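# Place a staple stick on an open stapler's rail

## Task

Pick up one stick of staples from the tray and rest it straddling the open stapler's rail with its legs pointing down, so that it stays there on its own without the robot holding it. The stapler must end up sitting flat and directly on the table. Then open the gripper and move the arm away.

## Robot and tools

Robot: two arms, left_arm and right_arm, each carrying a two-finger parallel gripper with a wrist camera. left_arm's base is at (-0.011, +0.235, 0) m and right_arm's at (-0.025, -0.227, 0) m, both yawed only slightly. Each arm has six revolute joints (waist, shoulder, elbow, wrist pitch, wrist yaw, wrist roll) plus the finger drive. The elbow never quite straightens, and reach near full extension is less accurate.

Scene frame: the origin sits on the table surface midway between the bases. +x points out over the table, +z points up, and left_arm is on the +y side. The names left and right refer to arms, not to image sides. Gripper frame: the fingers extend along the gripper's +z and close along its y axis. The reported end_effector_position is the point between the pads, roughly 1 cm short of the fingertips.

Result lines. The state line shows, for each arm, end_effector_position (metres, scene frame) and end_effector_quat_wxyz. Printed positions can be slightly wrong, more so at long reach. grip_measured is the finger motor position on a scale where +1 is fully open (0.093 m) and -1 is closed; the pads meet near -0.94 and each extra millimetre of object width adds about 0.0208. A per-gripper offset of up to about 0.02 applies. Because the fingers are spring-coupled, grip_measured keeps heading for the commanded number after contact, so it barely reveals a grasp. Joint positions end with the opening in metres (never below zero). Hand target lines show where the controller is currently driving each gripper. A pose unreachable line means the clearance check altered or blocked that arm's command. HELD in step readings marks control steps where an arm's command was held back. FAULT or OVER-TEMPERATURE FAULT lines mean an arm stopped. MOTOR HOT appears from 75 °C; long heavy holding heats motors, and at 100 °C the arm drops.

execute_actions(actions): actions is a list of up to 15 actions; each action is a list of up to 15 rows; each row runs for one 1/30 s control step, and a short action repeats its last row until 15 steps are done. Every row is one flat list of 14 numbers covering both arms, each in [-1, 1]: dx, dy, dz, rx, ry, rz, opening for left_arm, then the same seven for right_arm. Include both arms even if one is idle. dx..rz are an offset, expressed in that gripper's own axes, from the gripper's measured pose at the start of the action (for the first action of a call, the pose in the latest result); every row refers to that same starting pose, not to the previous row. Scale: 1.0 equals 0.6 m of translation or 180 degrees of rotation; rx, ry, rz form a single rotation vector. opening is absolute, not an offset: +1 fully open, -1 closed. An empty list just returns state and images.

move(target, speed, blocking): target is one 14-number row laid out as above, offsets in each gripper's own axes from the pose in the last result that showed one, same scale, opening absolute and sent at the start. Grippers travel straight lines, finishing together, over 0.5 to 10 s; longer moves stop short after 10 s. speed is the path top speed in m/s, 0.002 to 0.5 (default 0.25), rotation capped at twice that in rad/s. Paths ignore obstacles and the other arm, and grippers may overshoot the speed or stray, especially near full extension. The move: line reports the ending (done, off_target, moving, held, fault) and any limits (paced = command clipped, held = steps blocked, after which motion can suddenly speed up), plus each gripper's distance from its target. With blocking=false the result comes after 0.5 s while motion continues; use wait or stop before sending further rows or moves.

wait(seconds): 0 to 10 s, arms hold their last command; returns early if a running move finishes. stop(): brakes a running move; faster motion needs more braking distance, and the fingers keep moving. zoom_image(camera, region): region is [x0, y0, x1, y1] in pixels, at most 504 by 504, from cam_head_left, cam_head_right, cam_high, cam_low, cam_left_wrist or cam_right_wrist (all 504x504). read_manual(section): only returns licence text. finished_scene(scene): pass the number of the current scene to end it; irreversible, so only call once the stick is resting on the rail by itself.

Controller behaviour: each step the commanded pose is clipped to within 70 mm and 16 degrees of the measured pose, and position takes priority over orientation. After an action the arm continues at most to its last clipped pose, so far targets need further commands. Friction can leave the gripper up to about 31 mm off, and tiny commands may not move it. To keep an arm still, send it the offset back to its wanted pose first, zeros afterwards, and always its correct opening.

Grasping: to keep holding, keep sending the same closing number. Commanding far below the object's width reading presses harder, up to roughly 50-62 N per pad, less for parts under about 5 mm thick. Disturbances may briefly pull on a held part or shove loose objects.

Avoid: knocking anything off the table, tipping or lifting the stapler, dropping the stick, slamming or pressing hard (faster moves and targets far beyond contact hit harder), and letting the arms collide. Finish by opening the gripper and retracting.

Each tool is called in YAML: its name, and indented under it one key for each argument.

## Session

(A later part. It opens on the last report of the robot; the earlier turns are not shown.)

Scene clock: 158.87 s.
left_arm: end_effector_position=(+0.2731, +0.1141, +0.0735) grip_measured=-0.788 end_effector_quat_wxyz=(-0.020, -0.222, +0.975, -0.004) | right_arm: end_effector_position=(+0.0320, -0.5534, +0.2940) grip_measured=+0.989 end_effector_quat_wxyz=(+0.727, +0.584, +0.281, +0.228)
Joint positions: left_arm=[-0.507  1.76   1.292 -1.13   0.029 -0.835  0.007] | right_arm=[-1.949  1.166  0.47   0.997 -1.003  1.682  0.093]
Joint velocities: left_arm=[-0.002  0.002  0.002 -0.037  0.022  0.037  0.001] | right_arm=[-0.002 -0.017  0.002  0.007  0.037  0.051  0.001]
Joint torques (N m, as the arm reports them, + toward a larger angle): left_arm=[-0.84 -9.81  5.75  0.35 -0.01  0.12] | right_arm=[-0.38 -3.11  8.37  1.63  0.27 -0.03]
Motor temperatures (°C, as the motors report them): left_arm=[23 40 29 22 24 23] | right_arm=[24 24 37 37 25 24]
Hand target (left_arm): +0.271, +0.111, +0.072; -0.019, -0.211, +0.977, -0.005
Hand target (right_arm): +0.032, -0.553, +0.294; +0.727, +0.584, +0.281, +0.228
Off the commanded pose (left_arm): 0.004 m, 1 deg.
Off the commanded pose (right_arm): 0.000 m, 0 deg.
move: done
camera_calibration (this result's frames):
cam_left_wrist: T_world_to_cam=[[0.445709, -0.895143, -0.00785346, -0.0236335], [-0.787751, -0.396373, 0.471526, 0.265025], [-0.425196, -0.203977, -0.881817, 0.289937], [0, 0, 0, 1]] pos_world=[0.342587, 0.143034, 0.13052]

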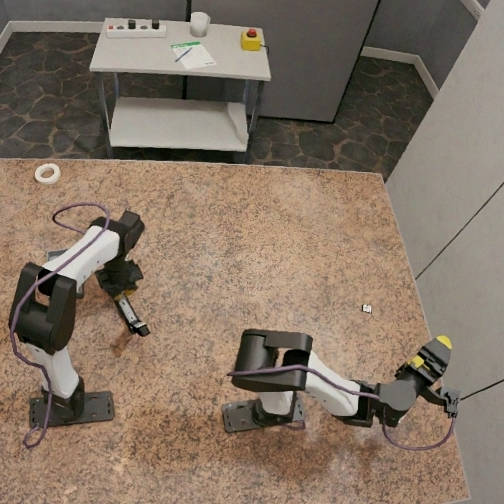

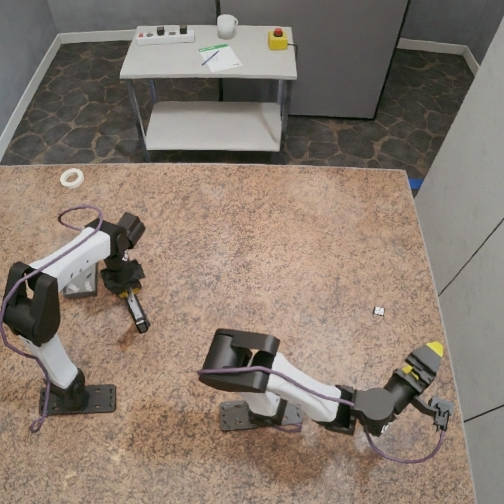

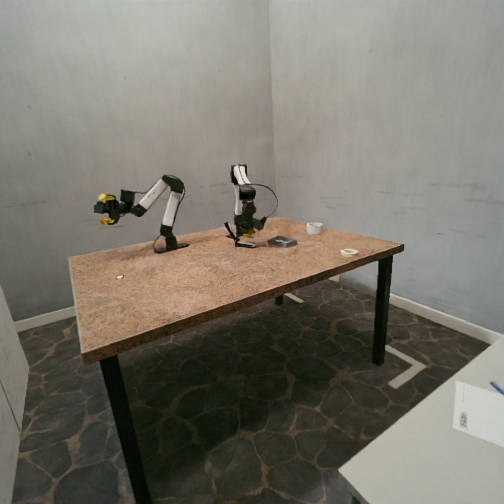

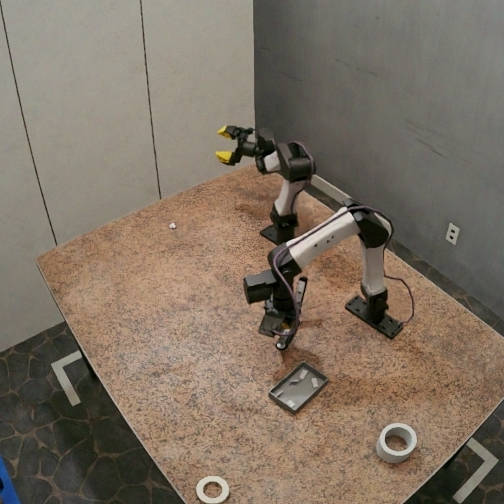

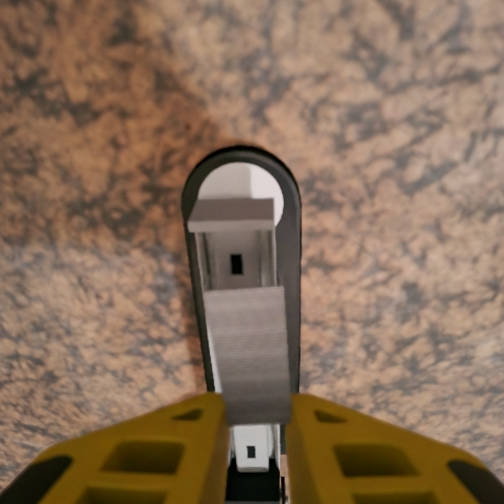

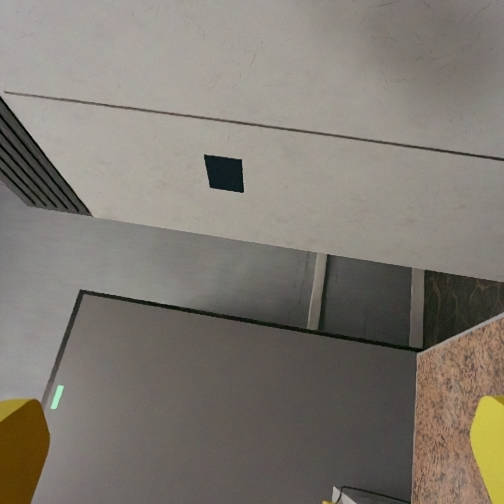

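move:
  target: [0.04,0.011,0.015,0,0,0,-0.8,0,0,0,0,0,0,1]
  speed: 0.03

Scene clock: 177.33 s.
left_arm: end_effector_position=(+0.2502, +0.1128, +0.0651) grip_measured=-0.788 end_effector_quat_wxyz=(-0.025, -0.222, +0.975, +0.001) | right_arm: end_effector_position=(+0.0320, -0.5534, +0.2940) grip_measured=+0.989 end_effector_quat_wxyz=(+0.727, +0.584, +0.281, +0.228)
Joint positions: left_arm=[-0.541  1.705  1.192 -1.099  0.029 -0.869  0.007] | right_arm=[-1.949  1.166  0.47   0.997 -1.003  1.682  0.093]
Joint velocities: left_arm=[ 0.012  0.002 -0.007  0.007  0.022 -0.022  0.001] | right_arm=[-0.022 -0.017 -0.002  0.022 -0.051  0.066 -0.001]
Joint torques (N m, as the arm reports them, + toward a larger angle): left_arm=[ -0.85 -10.16   5.5    0.33  -0.01  -0.03] | right_arm=[-0.34 -2.97  8.31  1.6   0.25  0.  ]
Motor temperatures (°C, as the motors report them): left_arm=[23 39 28 22 24 23] | right_arm=[24 24 38 37 25 24]
Hand target (left_arm): +0.248, +0.110, +0.066; -0.020, -0.222, +0.975, -0.004
Hand target (right_arm): +0.032, -0.553, +0.294; +0.727, +0.584, +0.281, +0.228
Off the commanded pose (left_arm): 0.004 m, 1 deg.
Off the commanded pose (right_arm): 0.000 m, 0 deg.
move: done
camera_calibration (this result's frames):
cam_left_wrist: T_world_to_cam=[[0.445164, -0.895236, -0.019533, -0.0137956], [-0.781872, -0.39924, 0.478835, 0.248839], [-0.436469, -0.197887, -0.877688, 0.274337], [0, 0, 0, 1]] pos_world=[0.320442, 0.141284, 0.12136]

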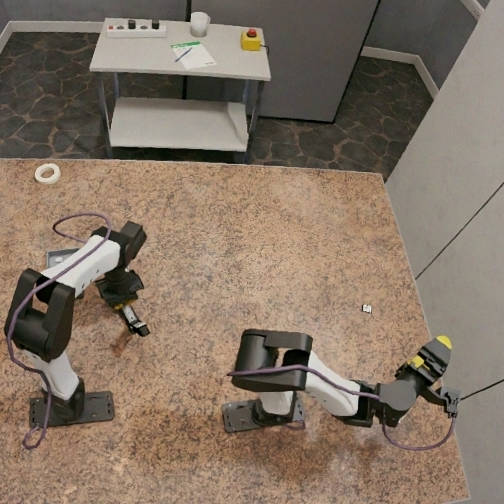

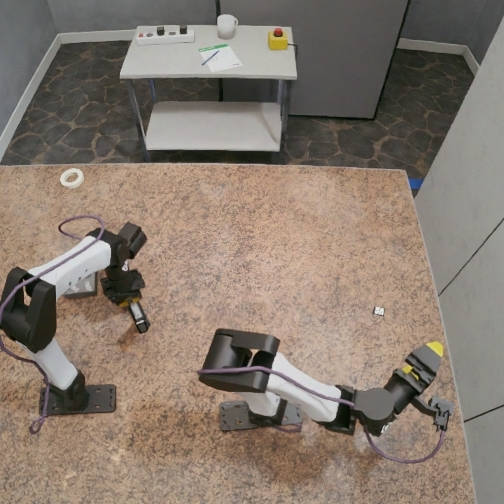

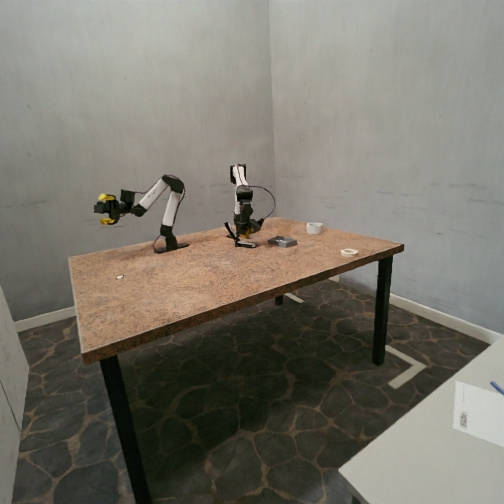

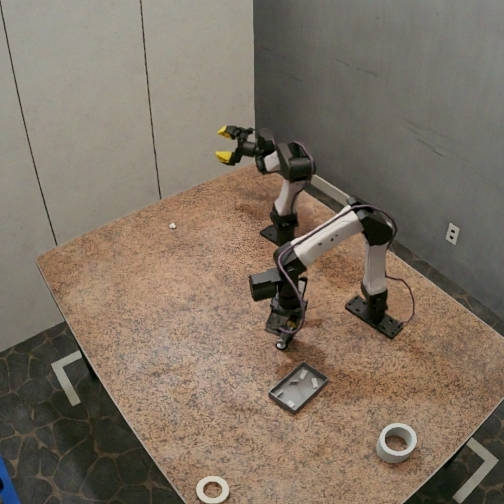

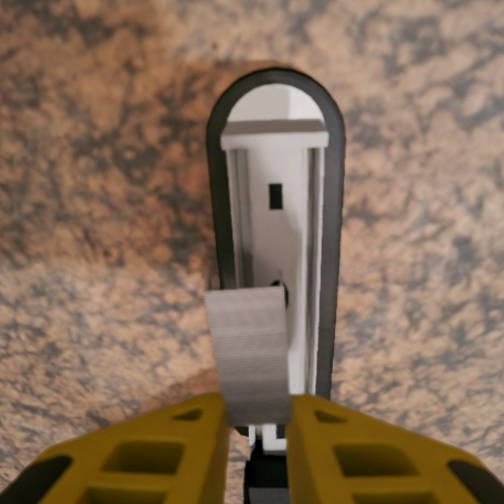

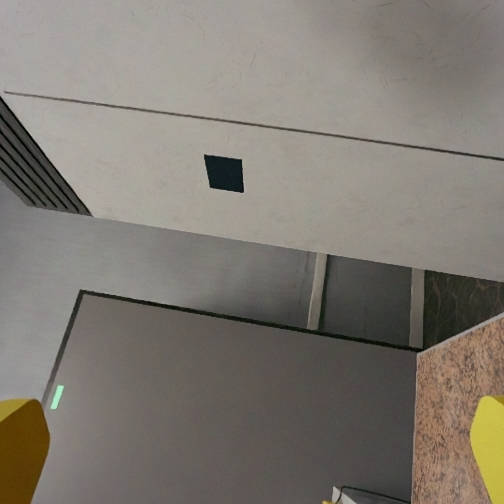

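move:
  target: [0.005,-0.012,0.005,0,0,0.02,-0.8,0,0,0,0,0,0,1]
  speed: 0.02

Scene clock: 187.23 s.
left_arm: end_effector_position=(+0.2495, +0.1094, +0.0650) grip_measured=-0.788 end_effector_quat_wxyz=(-0.024, -0.202, +0.979, -0.001) | right_arm: end_effector_position=(+0.0320, -0.5534, +0.2940) grip_measured=+0.989 end_effector_quat_wxyz=(+0.727, +0.584, +0.281, +0.228)
Joint positions: left_arm=[-0.553  1.705  1.192 -1.095  0.029 -0.841  0.007] | right_arm=[-1.949  1.166  0.47   0.997 -1.003  1.682  0.093]
Joint velocities: left_arm=[-0.007 -0.002 -0.012 -0.022 -0.037 -0.022  0.   ] | right_arm=[-0.022 -0.002  0.007 -0.037  0.022 -0.022  0.   ]
Joint torques (N m, as the arm reports them, + toward a larger angle): left_arm=[-0.94 -7.09  7.39  0.32 -0.02  0.12] | right_arm=[-0.31 -3.02  8.3   1.64  0.27 -0.03]
Motor temperatures (°C, as the motors report them): left_arm=[23 39 28 22 24 23] | right_arm=[24 24 38 38 25 24]
Hand target (left_arm): +0.250, +0.105, +0.062; -0.025, -0.191, +0.981, -0.000
Hand target (right_arm): +0.032, -0.553, +0.294; +0.727, +0.584, +0.281, +0.228
Off the commanded pose (left_arm): 0.005 m, 1 deg.
Off the commanded pose (right_arm): 0.000 m, 0 deg.
move: done
camera_calibration (this result's frames):
cam_left_wrist: T_world_to_cam=[[0.408699, -0.912537, -0.0155516, -0.00581706], [-0.798965, -0.365966, 0.477204, 0.24766], [-0.441158, -0.182608, -0.878655, 0.272881], [0, 0, 0, 1]] pos_world=[0.320633, 0.135157, 0.121493]

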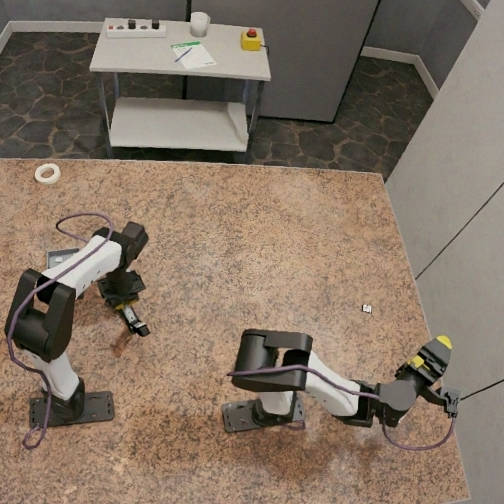

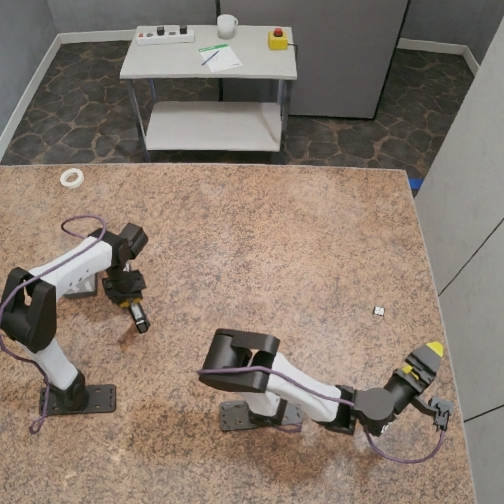

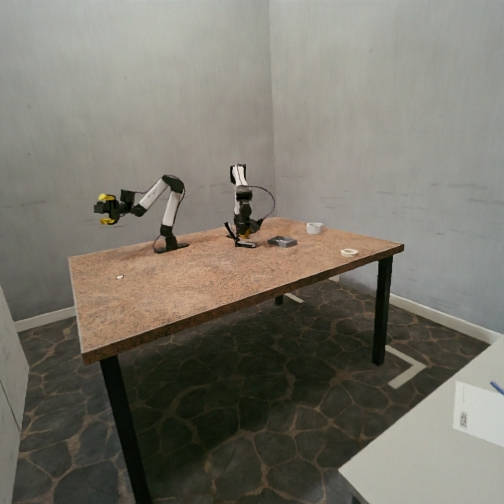

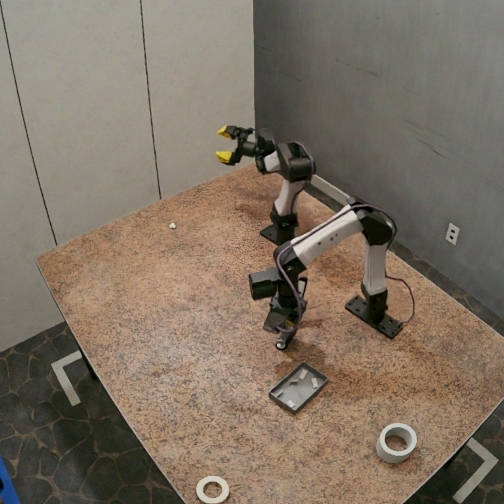

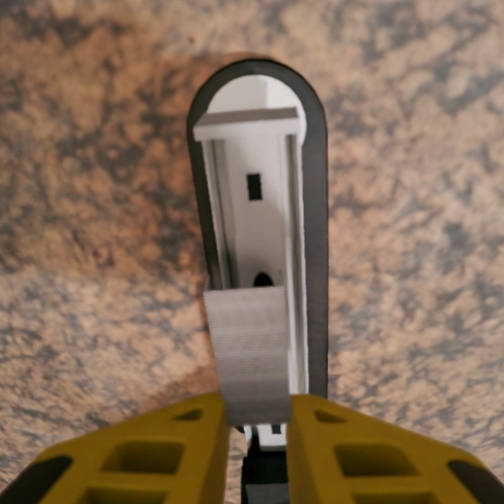

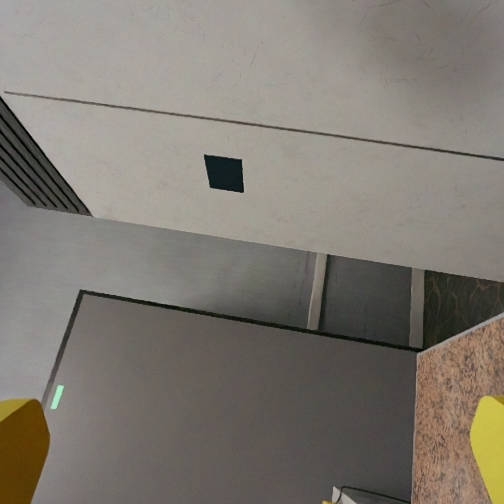

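move:
  target: [0,-0.012,0.018,0,0,0,-0.8,0,0,0,0,0,0,1]
  speed: 0.02

zoom_image:
  camera: "cam_left_wrist"
  region: [150, 150, 350, 450]

zoom_image:
  camera: "cam_high"
  region: [220, 215, 280, 255]

Scene clock: 200.50 s.
left_arm: end_effector_position=(+0.2543, +0.1053, +0.0595) grip_measured=-0.788 end_effector_quat_wxyz=(-0.020, -0.202, +0.979, -0.003) | right_arm: end_effector_position=(+0.0320, -0.5534, +0.2940) grip_measured=+0.989 end_effector_quat_wxyz=(+0.727, +0.584, +0.281, +0.228)
Joint positions: left_arm=[-0.559  1.724  1.192 -1.066  0.029 -0.847  0.007] | right_arm=[-1.949  1.166  0.47   0.997 -1.003  1.682  0.093]
Joint velocities: left_arm=[-0.002  0.002 -0.002 -0.007  0.022  0.007  0.   ] | right_arm=[-0.002 -0.017 -0.007  0.007  0.066 -0.051 -0.   ]
Joint torques (N m, as the arm reports them, + toward a larger angle): left_arm=[-0.89 -7.87  5.92  0.35 -0.02 -0.04] | right_arm=[-0.24 -3.08  8.3   1.64  0.25 -0.05]
Motor temperatures (°C, as the motors report them): left_arm=[23 37 29 22 24 23] | right_arm=[24 24 39 38 25 24]
Hand target (left_arm): +0.252, +0.103, +0.054; -0.024, -0.202, +0.979, -0.001
Hand target (right_arm): +0.032, -0.553, +0.294; +0.727, +0.584, +0.281, +0.228
Off the commanded pose (left_arm): 0.006 m, 1 deg.
Off the commanded pose (right_arm): 0.000 m, 0 deg.
move: done
camera_calibration (this result's frames):
cam_left_wrist: T_world_to_cam=[[0.409149, -0.91243, -0.0083118, -0.0121588], [-0.803054, -0.364398, 0.471506, 0.253858], [-0.433245, -0.186241, -0.881824, 0.267959], [0, 0, 0, 1]] pos_world=[0.324928, 0.131316, 0.116496]

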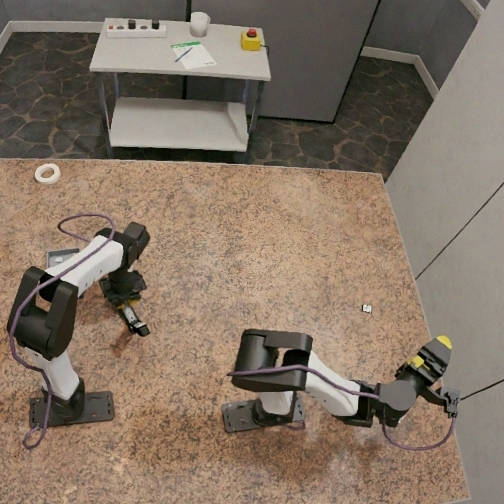

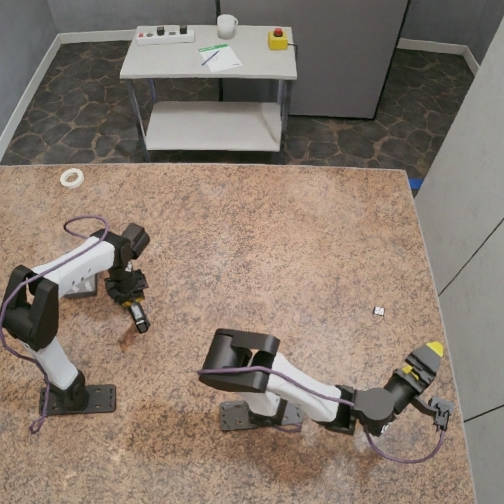

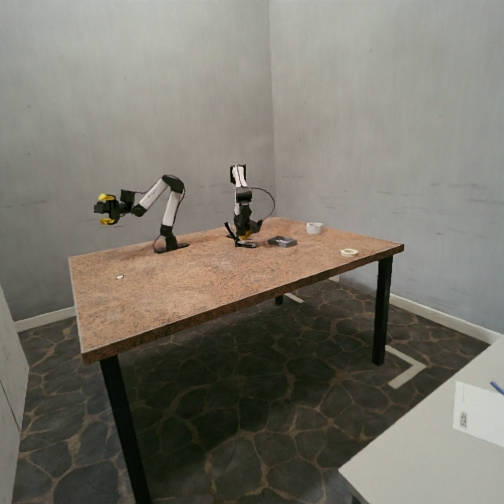

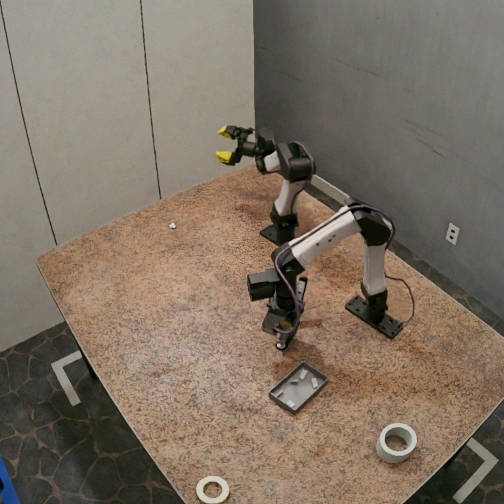

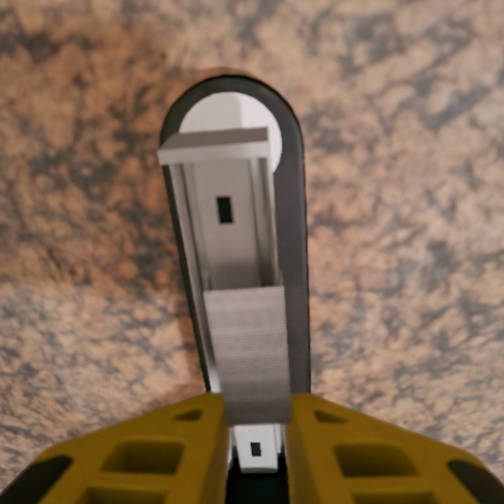

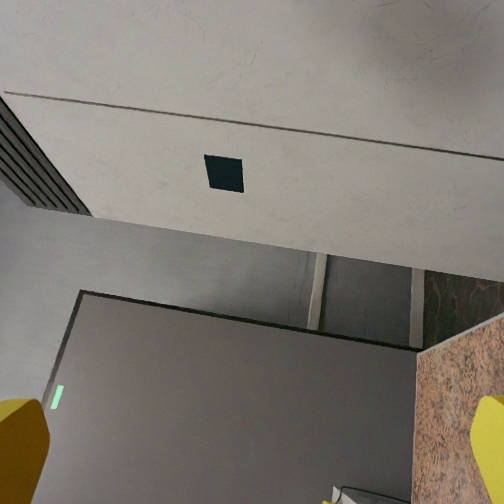

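Region (150, 150, 350, 450) of cam_left_wrist's 504x504 image, scaled by 1.680, with more detail than that image has.

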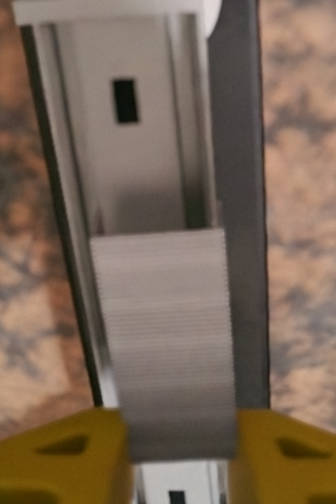

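Region (220, 215, 280, 255) of cam_high's 504x504 image, scaled by 8.400, with more detail than that image has.

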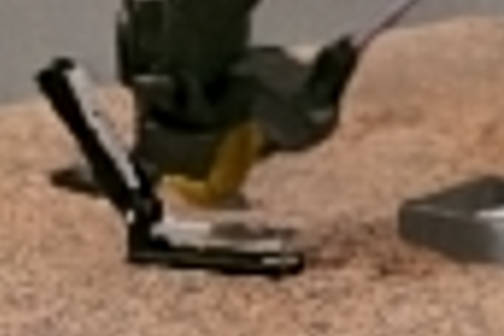

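move:
  target: [0.004,0.011,0.004,0,0,0,-0.8,0,0,0,0,0,0,1]
  speed: 0.02

zoom_image:
  camera: "cam_left_wrist"
  region: [130, 100, 370, 480]

Scene clock: 209.20 s.
left_arm: end_effector_position=(+0.2493, +0.1076, +0.0552) grip_measured=-0.788 end_effector_quat_wxyz=(-0.026, -0.203, +0.979, +0.001) | right_arm: end_effector_position=(+0.0320, -0.5534, +0.2940) grip_measured=+0.989 end_effector_quat_wxyz=(+0.727, +0.584, +0.281, +0.228)
Joint positions: left_arm=[-0.559  1.723  1.172 -1.063  0.029 -0.848  0.007] | right_arm=[-1.949  1.166  0.47   0.997 -1.003  1.682  0.093]
Joint velocities: left_arm=[ 0.012 -0.051 -0.007  0.051  0.022  0.022  0.001] | right_arm=[-0.017 -0.002  0.002 -0.022 -0.022 -0.066  0.   ]
Joint torques (N m, as the arm reports them, + toward a larger angle): left_arm=[  0.88 -10.43   5.66   0.3   -0.05   0.13] | right_arm=[-0.21 -3.14  8.51  1.64  0.24 -0.04]
Motor temperatures (°C, as the motors report them): left_arm=[23 37 29 22 24 23] | right_arm=[24 24 39 39 25 24]
Hand target (left_arm): +0.250, +0.110, +0.057; -0.020, -0.202, +0.979, -0.003
Hand target (right_arm): +0.032, -0.553, +0.294; +0.727, +0.584, +0.281, +0.228
Off the commanded pose (left_arm): 0.003 m, 1 deg.
Off the commanded pose (right_arm): 0.000 m, 0 deg.
move: done
camera_calibration (this result's frames):
cam_left_wrist: T_world_to_cam=[[0.409642, -0.912022, -0.0202138, -0.00754264], [-0.796035, -0.368192, 0.480378, 0.250929], [-0.445558, -0.180692, -0.876829, 0.264629], [0, 0, 0, 1]] pos_world=[0.320745, 0.133327, 0.111341]

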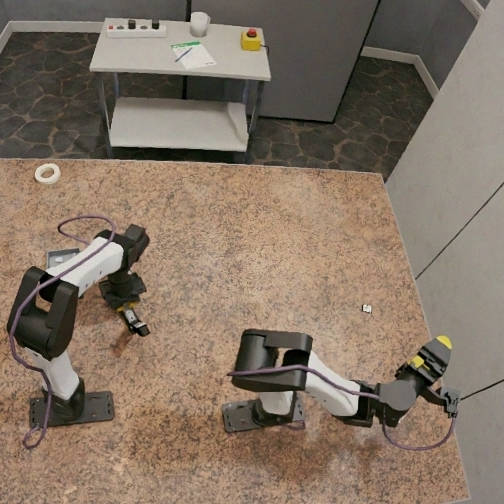

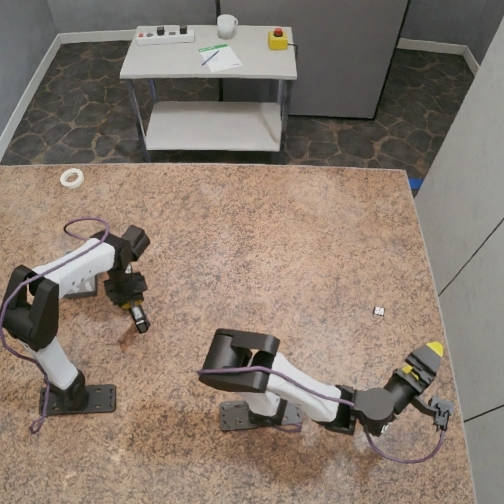

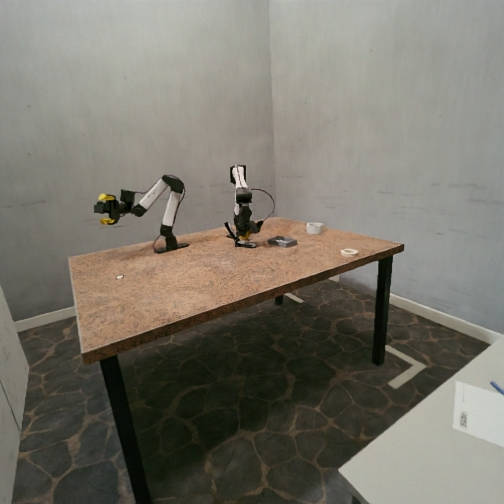

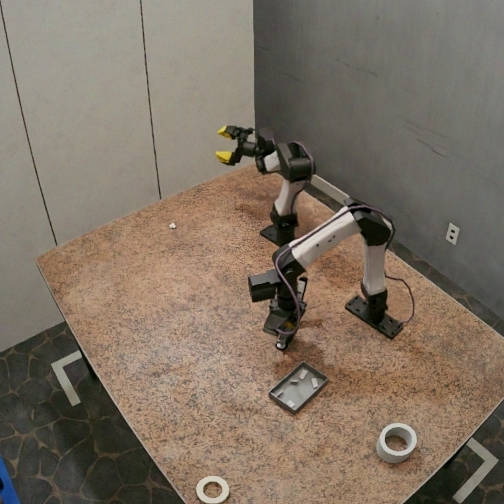

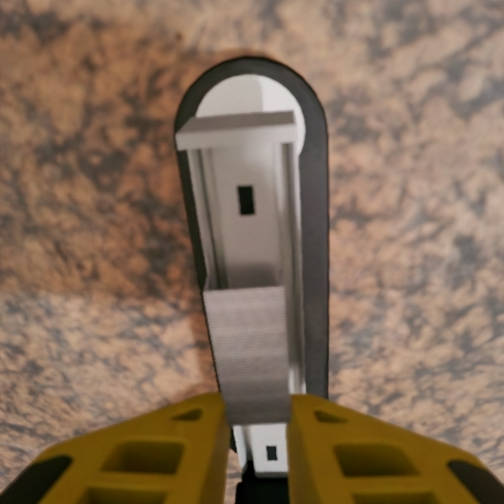

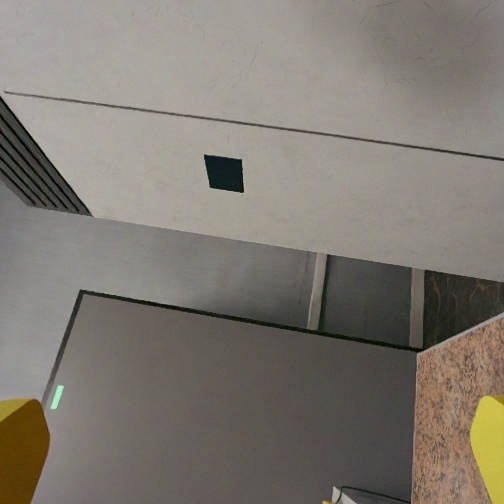

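Region (130, 100, 370, 480) of cam_left_wrist's 504x504 image, scaled by 1.326, with more detail than that image has; it fills the left 318 columns of this view, and the rest is white.

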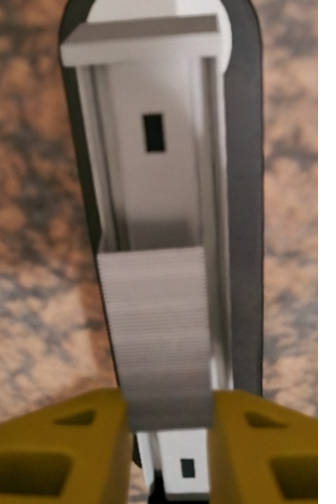

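move:
  target: [0,-0.009,0.004,0,0,0,-0.8,0,0,0,0,0,0,1]
  speed: 0.01

zoom_image:
  camera: "cam_left_wrist"
  region: [130, 100, 370, 480]

Scene clock: 221.47 s.
left_arm: end_effector_position=(+0.2489, +0.1078, +0.0532) grip_measured=-0.788 end_effector_quat_wxyz=(-0.029, -0.204, +0.979, +0.004) | right_arm: end_effector_position=(+0.0320, -0.5534, +0.2940) grip_measured=+0.989 end_effector_quat_wxyz=(+0.727, +0.584, +0.281, +0.228)
Joint positions: left_arm=[-0.559  1.73   1.172 -1.063  0.029 -0.85   0.007] | right_arm=[-1.949  1.166  0.47   0.997 -1.003  1.682  0.093]
Joint velocities: left_arm=[-0.007 -0.012  0.012  0.022 -0.007  0.022 -0.   ] | right_arm=[-0.002 -0.012 -0.002  0.051 -0.037 -0.066  0.   ]
Joint torques (N m, as the arm reports them, + toward a larger angle): left_arm=[-0.82 -7.75  7.73  0.28 -0.03 -0.04] | right_arm=[-0.38 -3.11  8.49  1.6   0.21 -0.02]
Motor temperatures (°C, as the motors report them): left_arm=[23 37 29 22 24 23] | right_arm=[24 24 39 39 25 24]
Hand target (left_arm): +0.251, +0.103, +0.053; -0.026, -0.203, +0.979, +0.001
Hand target (right_arm): +0.032, -0.553, +0.294; +0.727, +0.584, +0.281, +0.228
Off the commanded pose (left_arm): 0.006 m, 0 deg.
Off the commanded pose (right_arm): 0.000 m, 0 deg.
move: done
camera_calibration (this result's frames):
cam_left_wrist: T_world_to_cam=[[0.411227, -0.911167, -0.0258184, -0.00744433], [-0.792161, -0.371243, 0.484416, 0.250774], [-0.450969, -0.178753, -0.874457, 0.263787], [0, 0, 0, 1]] pos_world=[0.320675, 0.133468, 0.108999]

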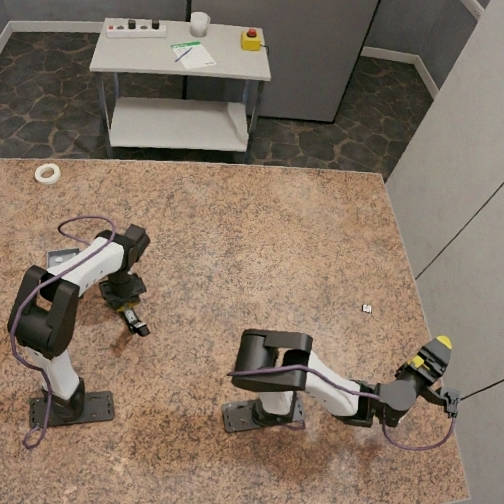

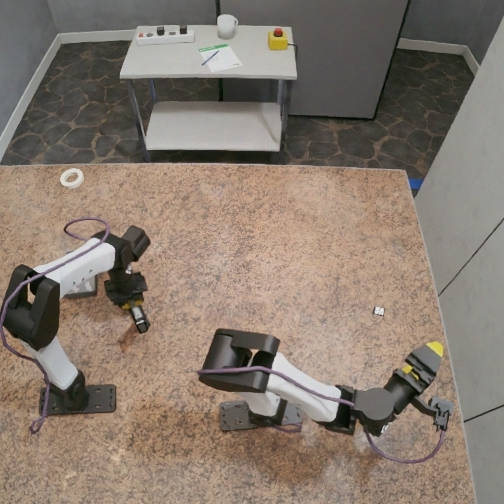

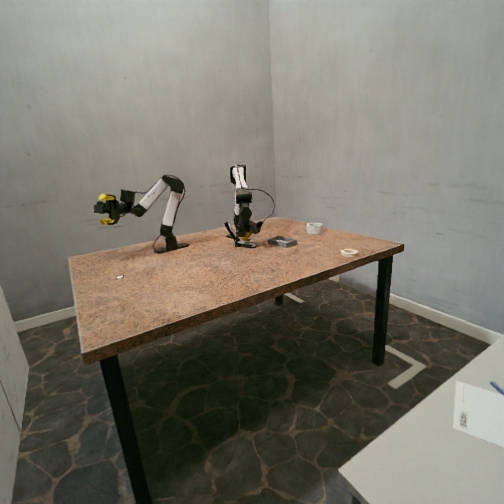

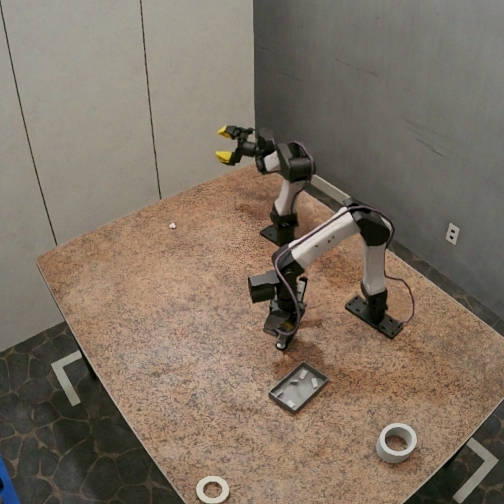

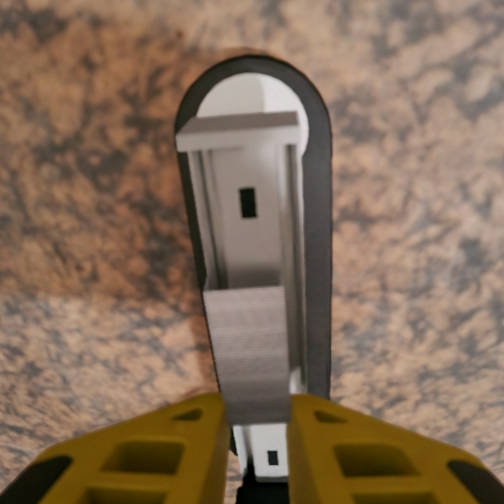

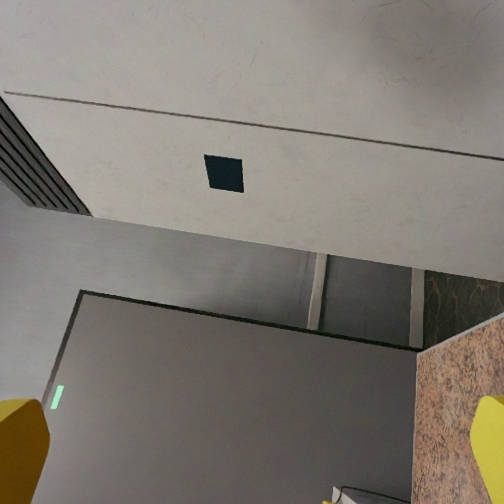

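Region (130, 100, 370, 480) of cam_left_wrist's 504x504 image, scaled by 1.326, with more detail than that image has; it fills the left 318 columns of this view, and the rest is white.

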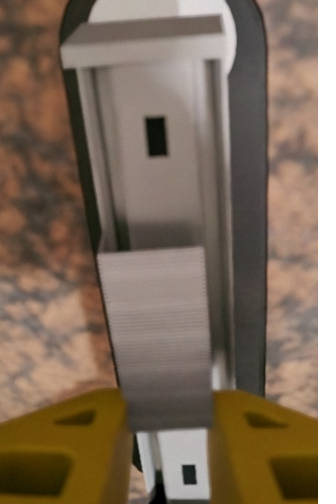

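move:
  target: [0,-0.013,0,0,0,0,-0.8,0,0,0,0,0,0,1]
  speed: 0.01

zoom_image:
  camera: "cam_left_wrist"
  region: [130, 100, 370, 480]

Scene clock: 230.57 s.
left_arm: end_effector_position=(+0.2476, +0.1066, +0.0503) grip_measured=-0.788 end_effector_quat_wxyz=(-0.033, -0.204, +0.978, +0.007) | right_arm: end_effector_position=(+0.0320, -0.5534, +0.2940) grip_measured=+0.989 end_effector_quat_wxyz=(+0.727, +0.584, +0.281, +0.228)
Joint positions: left_arm=[-0.565  1.741  1.172 -1.063  0.029 -0.856  0.007] | right_arm=[-1.949  1.166  0.47   0.997 -1.003  1.682  0.093]
Joint velocities: left_arm=[-0.012 -0.002 -0.002  0.022 -0.095  0.007 -0.   ] | right_arm=[ 0.002 -0.012  0.012 -0.022  0.051 -0.066  0.001]
Joint torques (N m, as the arm reports them, + toward a larger angle): left_arm=[-0.83 -7.93  8.99  0.18  0.   -0.02] | right_arm=[-0.33 -3.07  8.37  1.65  0.2  -0.01]
Motor temperatures (°C, as the motors report them): left_arm=[23 37 30 22 24 24] | right_arm=[24 24 39 39 25 24]
Hand target (left_arm): +0.252, +0.101, +0.053; -0.029, -0.204, +0.979, +0.003
Hand target (right_arm): +0.032, -0.553, +0.294; +0.727, +0.584, +0.281, +0.228
Off the commanded pose (left_arm): 0.008 m, 1 deg.
Off the commanded pose (right_arm): 0.000 m, 0 deg.
move: done
camera_calibration (this result's frames):
cam_left_wrist: T_world_to_cam=[[0.411608, -0.910703, -0.0346256, -0.0077507], [-0.787002, -0.374344, 0.490403, 0.249456], [-0.459573, -0.174603, -0.870808, 0.261868], [0, 0, 0, 1]] pos_world=[0.31986, 0.132047, 0.105434]

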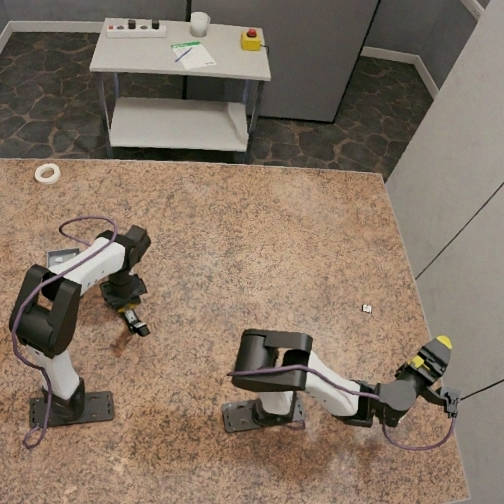

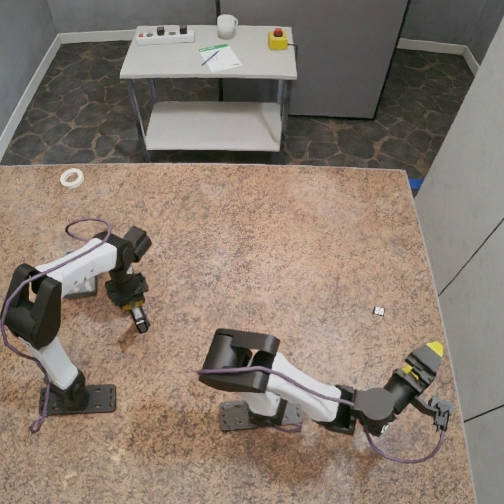

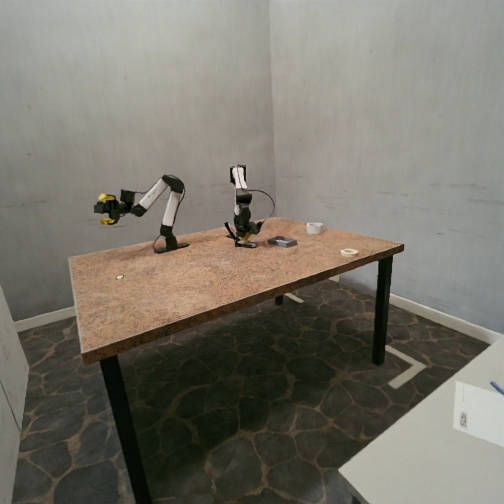

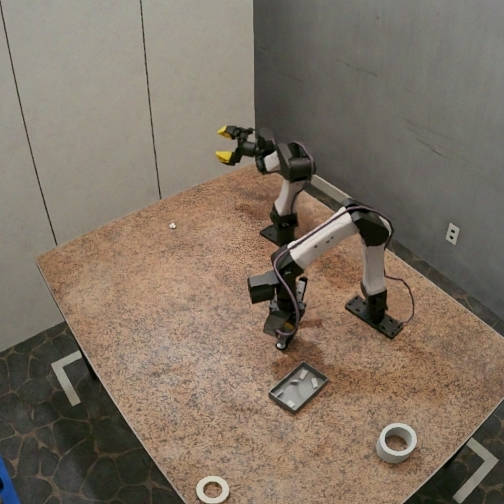

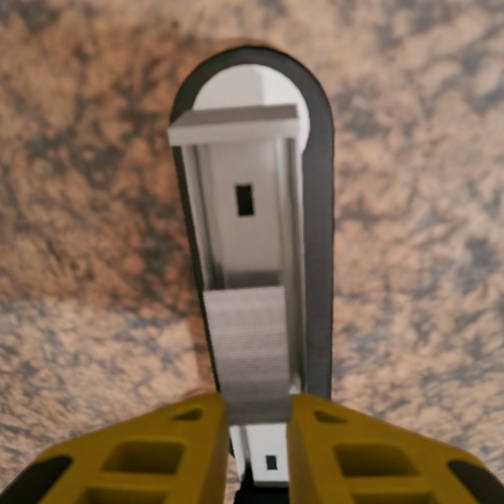

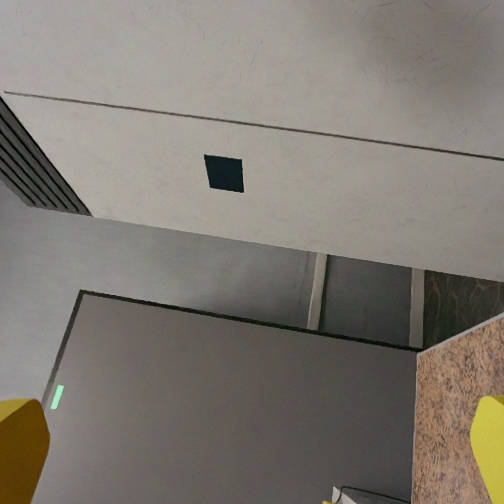

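Region (130, 100, 370, 480) of cam_left_wrist's 504x504 image, scaled by 1.326, with more detail than that image has; it fills the left 318 columns of this view, and the rest is white.

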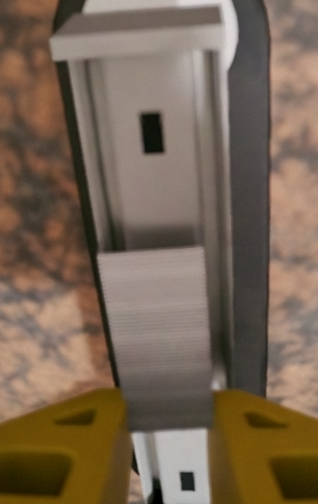

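move:
  target: [0,0,0.018,0,0.05,0,-0.8,0,0,0,0,0,0,1]
  speed: 0.01

zoom_image:
  camera: "cam_left_wrist"
  region: [130, 100, 370, 480]

zoom_image:
  camera: "cam_high"
  region: [220, 215, 280, 255]

Scene clock: 248.43 s.
left_arm: end_effector_position=(+0.2441, +0.1067, +0.0439) grip_measured=-0.788 end_effector_quat_wxyz=(-0.102, -0.204, +0.973, -0.006) | right_arm: end_effector_position=(+0.0320, -0.5534, +0.2940) grip_measured=+0.989 end_effector_quat_wxyz=(+0.727, +0.584, +0.281, +0.228)
Joint positions: left_arm=[-0.513  1.828  1.236 -1.142  0.125 -0.798  0.007] | right_arm=[-1.949  1.166  0.47   0.997 -1.003  1.682  0.093]
Joint velocities: left_arm=[-0.002 -0.002 -0.012 -0.022 -0.125 -0.051 -0.001] | right_arm=[-0.017 -0.002 -0.017  0.037 -0.037 -0.022 -0.001]
Joint torques (N m, as the arm reports them, + toward a larger angle): left_arm=[ 0.99 -7.22  7.23  0.01  0.14  0.18] | right_arm=[-0.26 -2.96  8.4   1.62  0.23 -0.03]
Motor temperatures (°C, as the motors report them): left_arm=[23 36 31 22 24 24] | right_arm=[24 24 40 40 25 24]
Hand target (left_arm): +0.247, +0.107, +0.039; -0.109, -0.204, +0.973, -0.008
Hand target (right_arm): +0.032, -0.553, +0.294; +0.727, +0.584, +0.281, +0.228
Off the commanded pose (left_arm): 0.005 m, 1 deg.
Off the commanded pose (right_arm): 0.000 m, 0 deg.
move: done
camera_calibration (this result's frames):
cam_left_wrist: T_world_to_cam=[[0.410664, -0.91091, -0.0399731, -0.00591008], [-0.713613, -0.348388, 0.607768, 0.224052], [-0.567549, -0.221063, -0.793108, 0.282604], [0, 0, 0, 1]] pos_world=[0.322704, 0.135147, 0.0877274]

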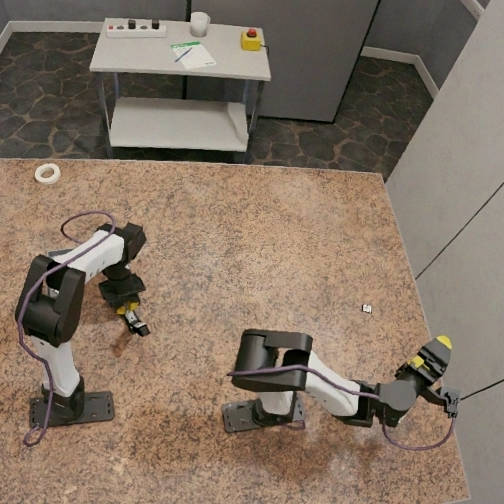

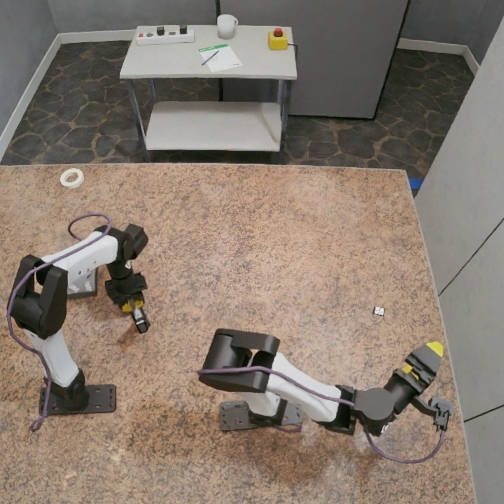

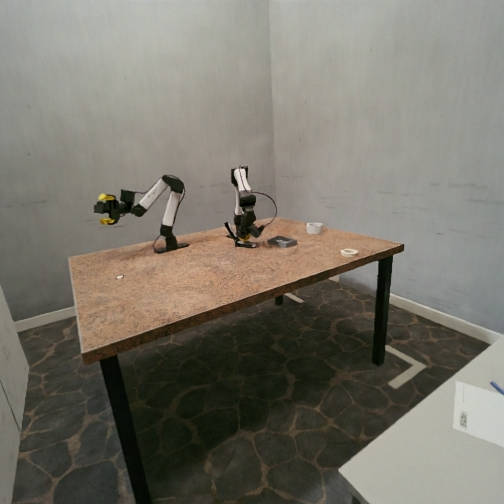

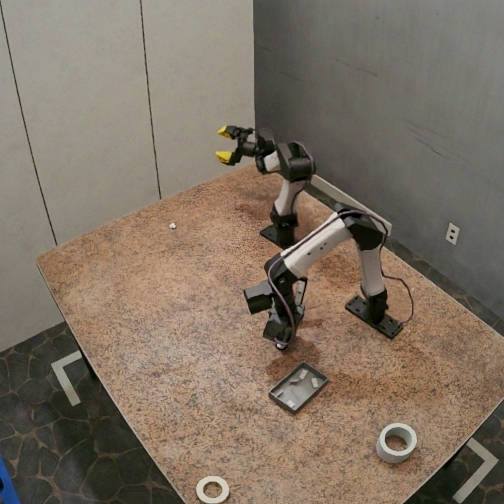

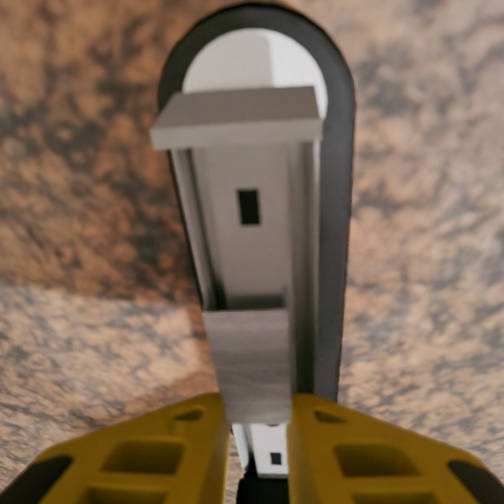

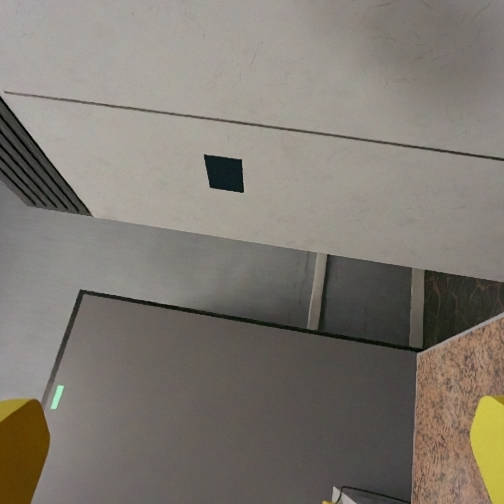

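Region (130, 100, 370, 480) of cam_left_wrist's 504x504 image, scaled by 1.326, with more detail than that image has; it fills the left 318 columns of this view, and the rest is white.

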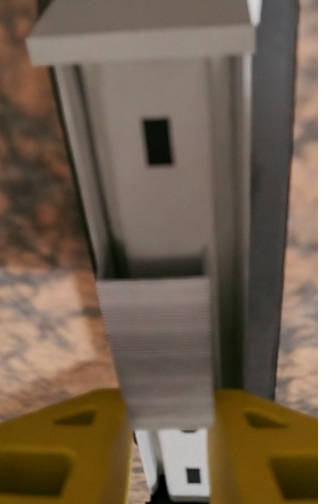

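Region (220, 215, 280, 255) of cam_high's 504x504 image, scaled by 8.400, with more detail than that image has.

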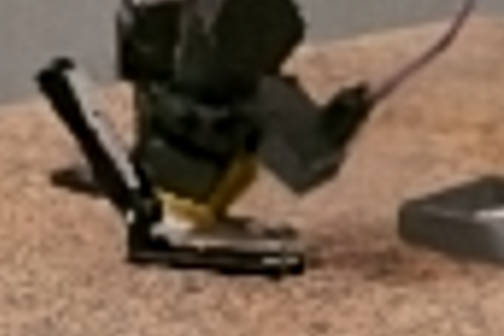

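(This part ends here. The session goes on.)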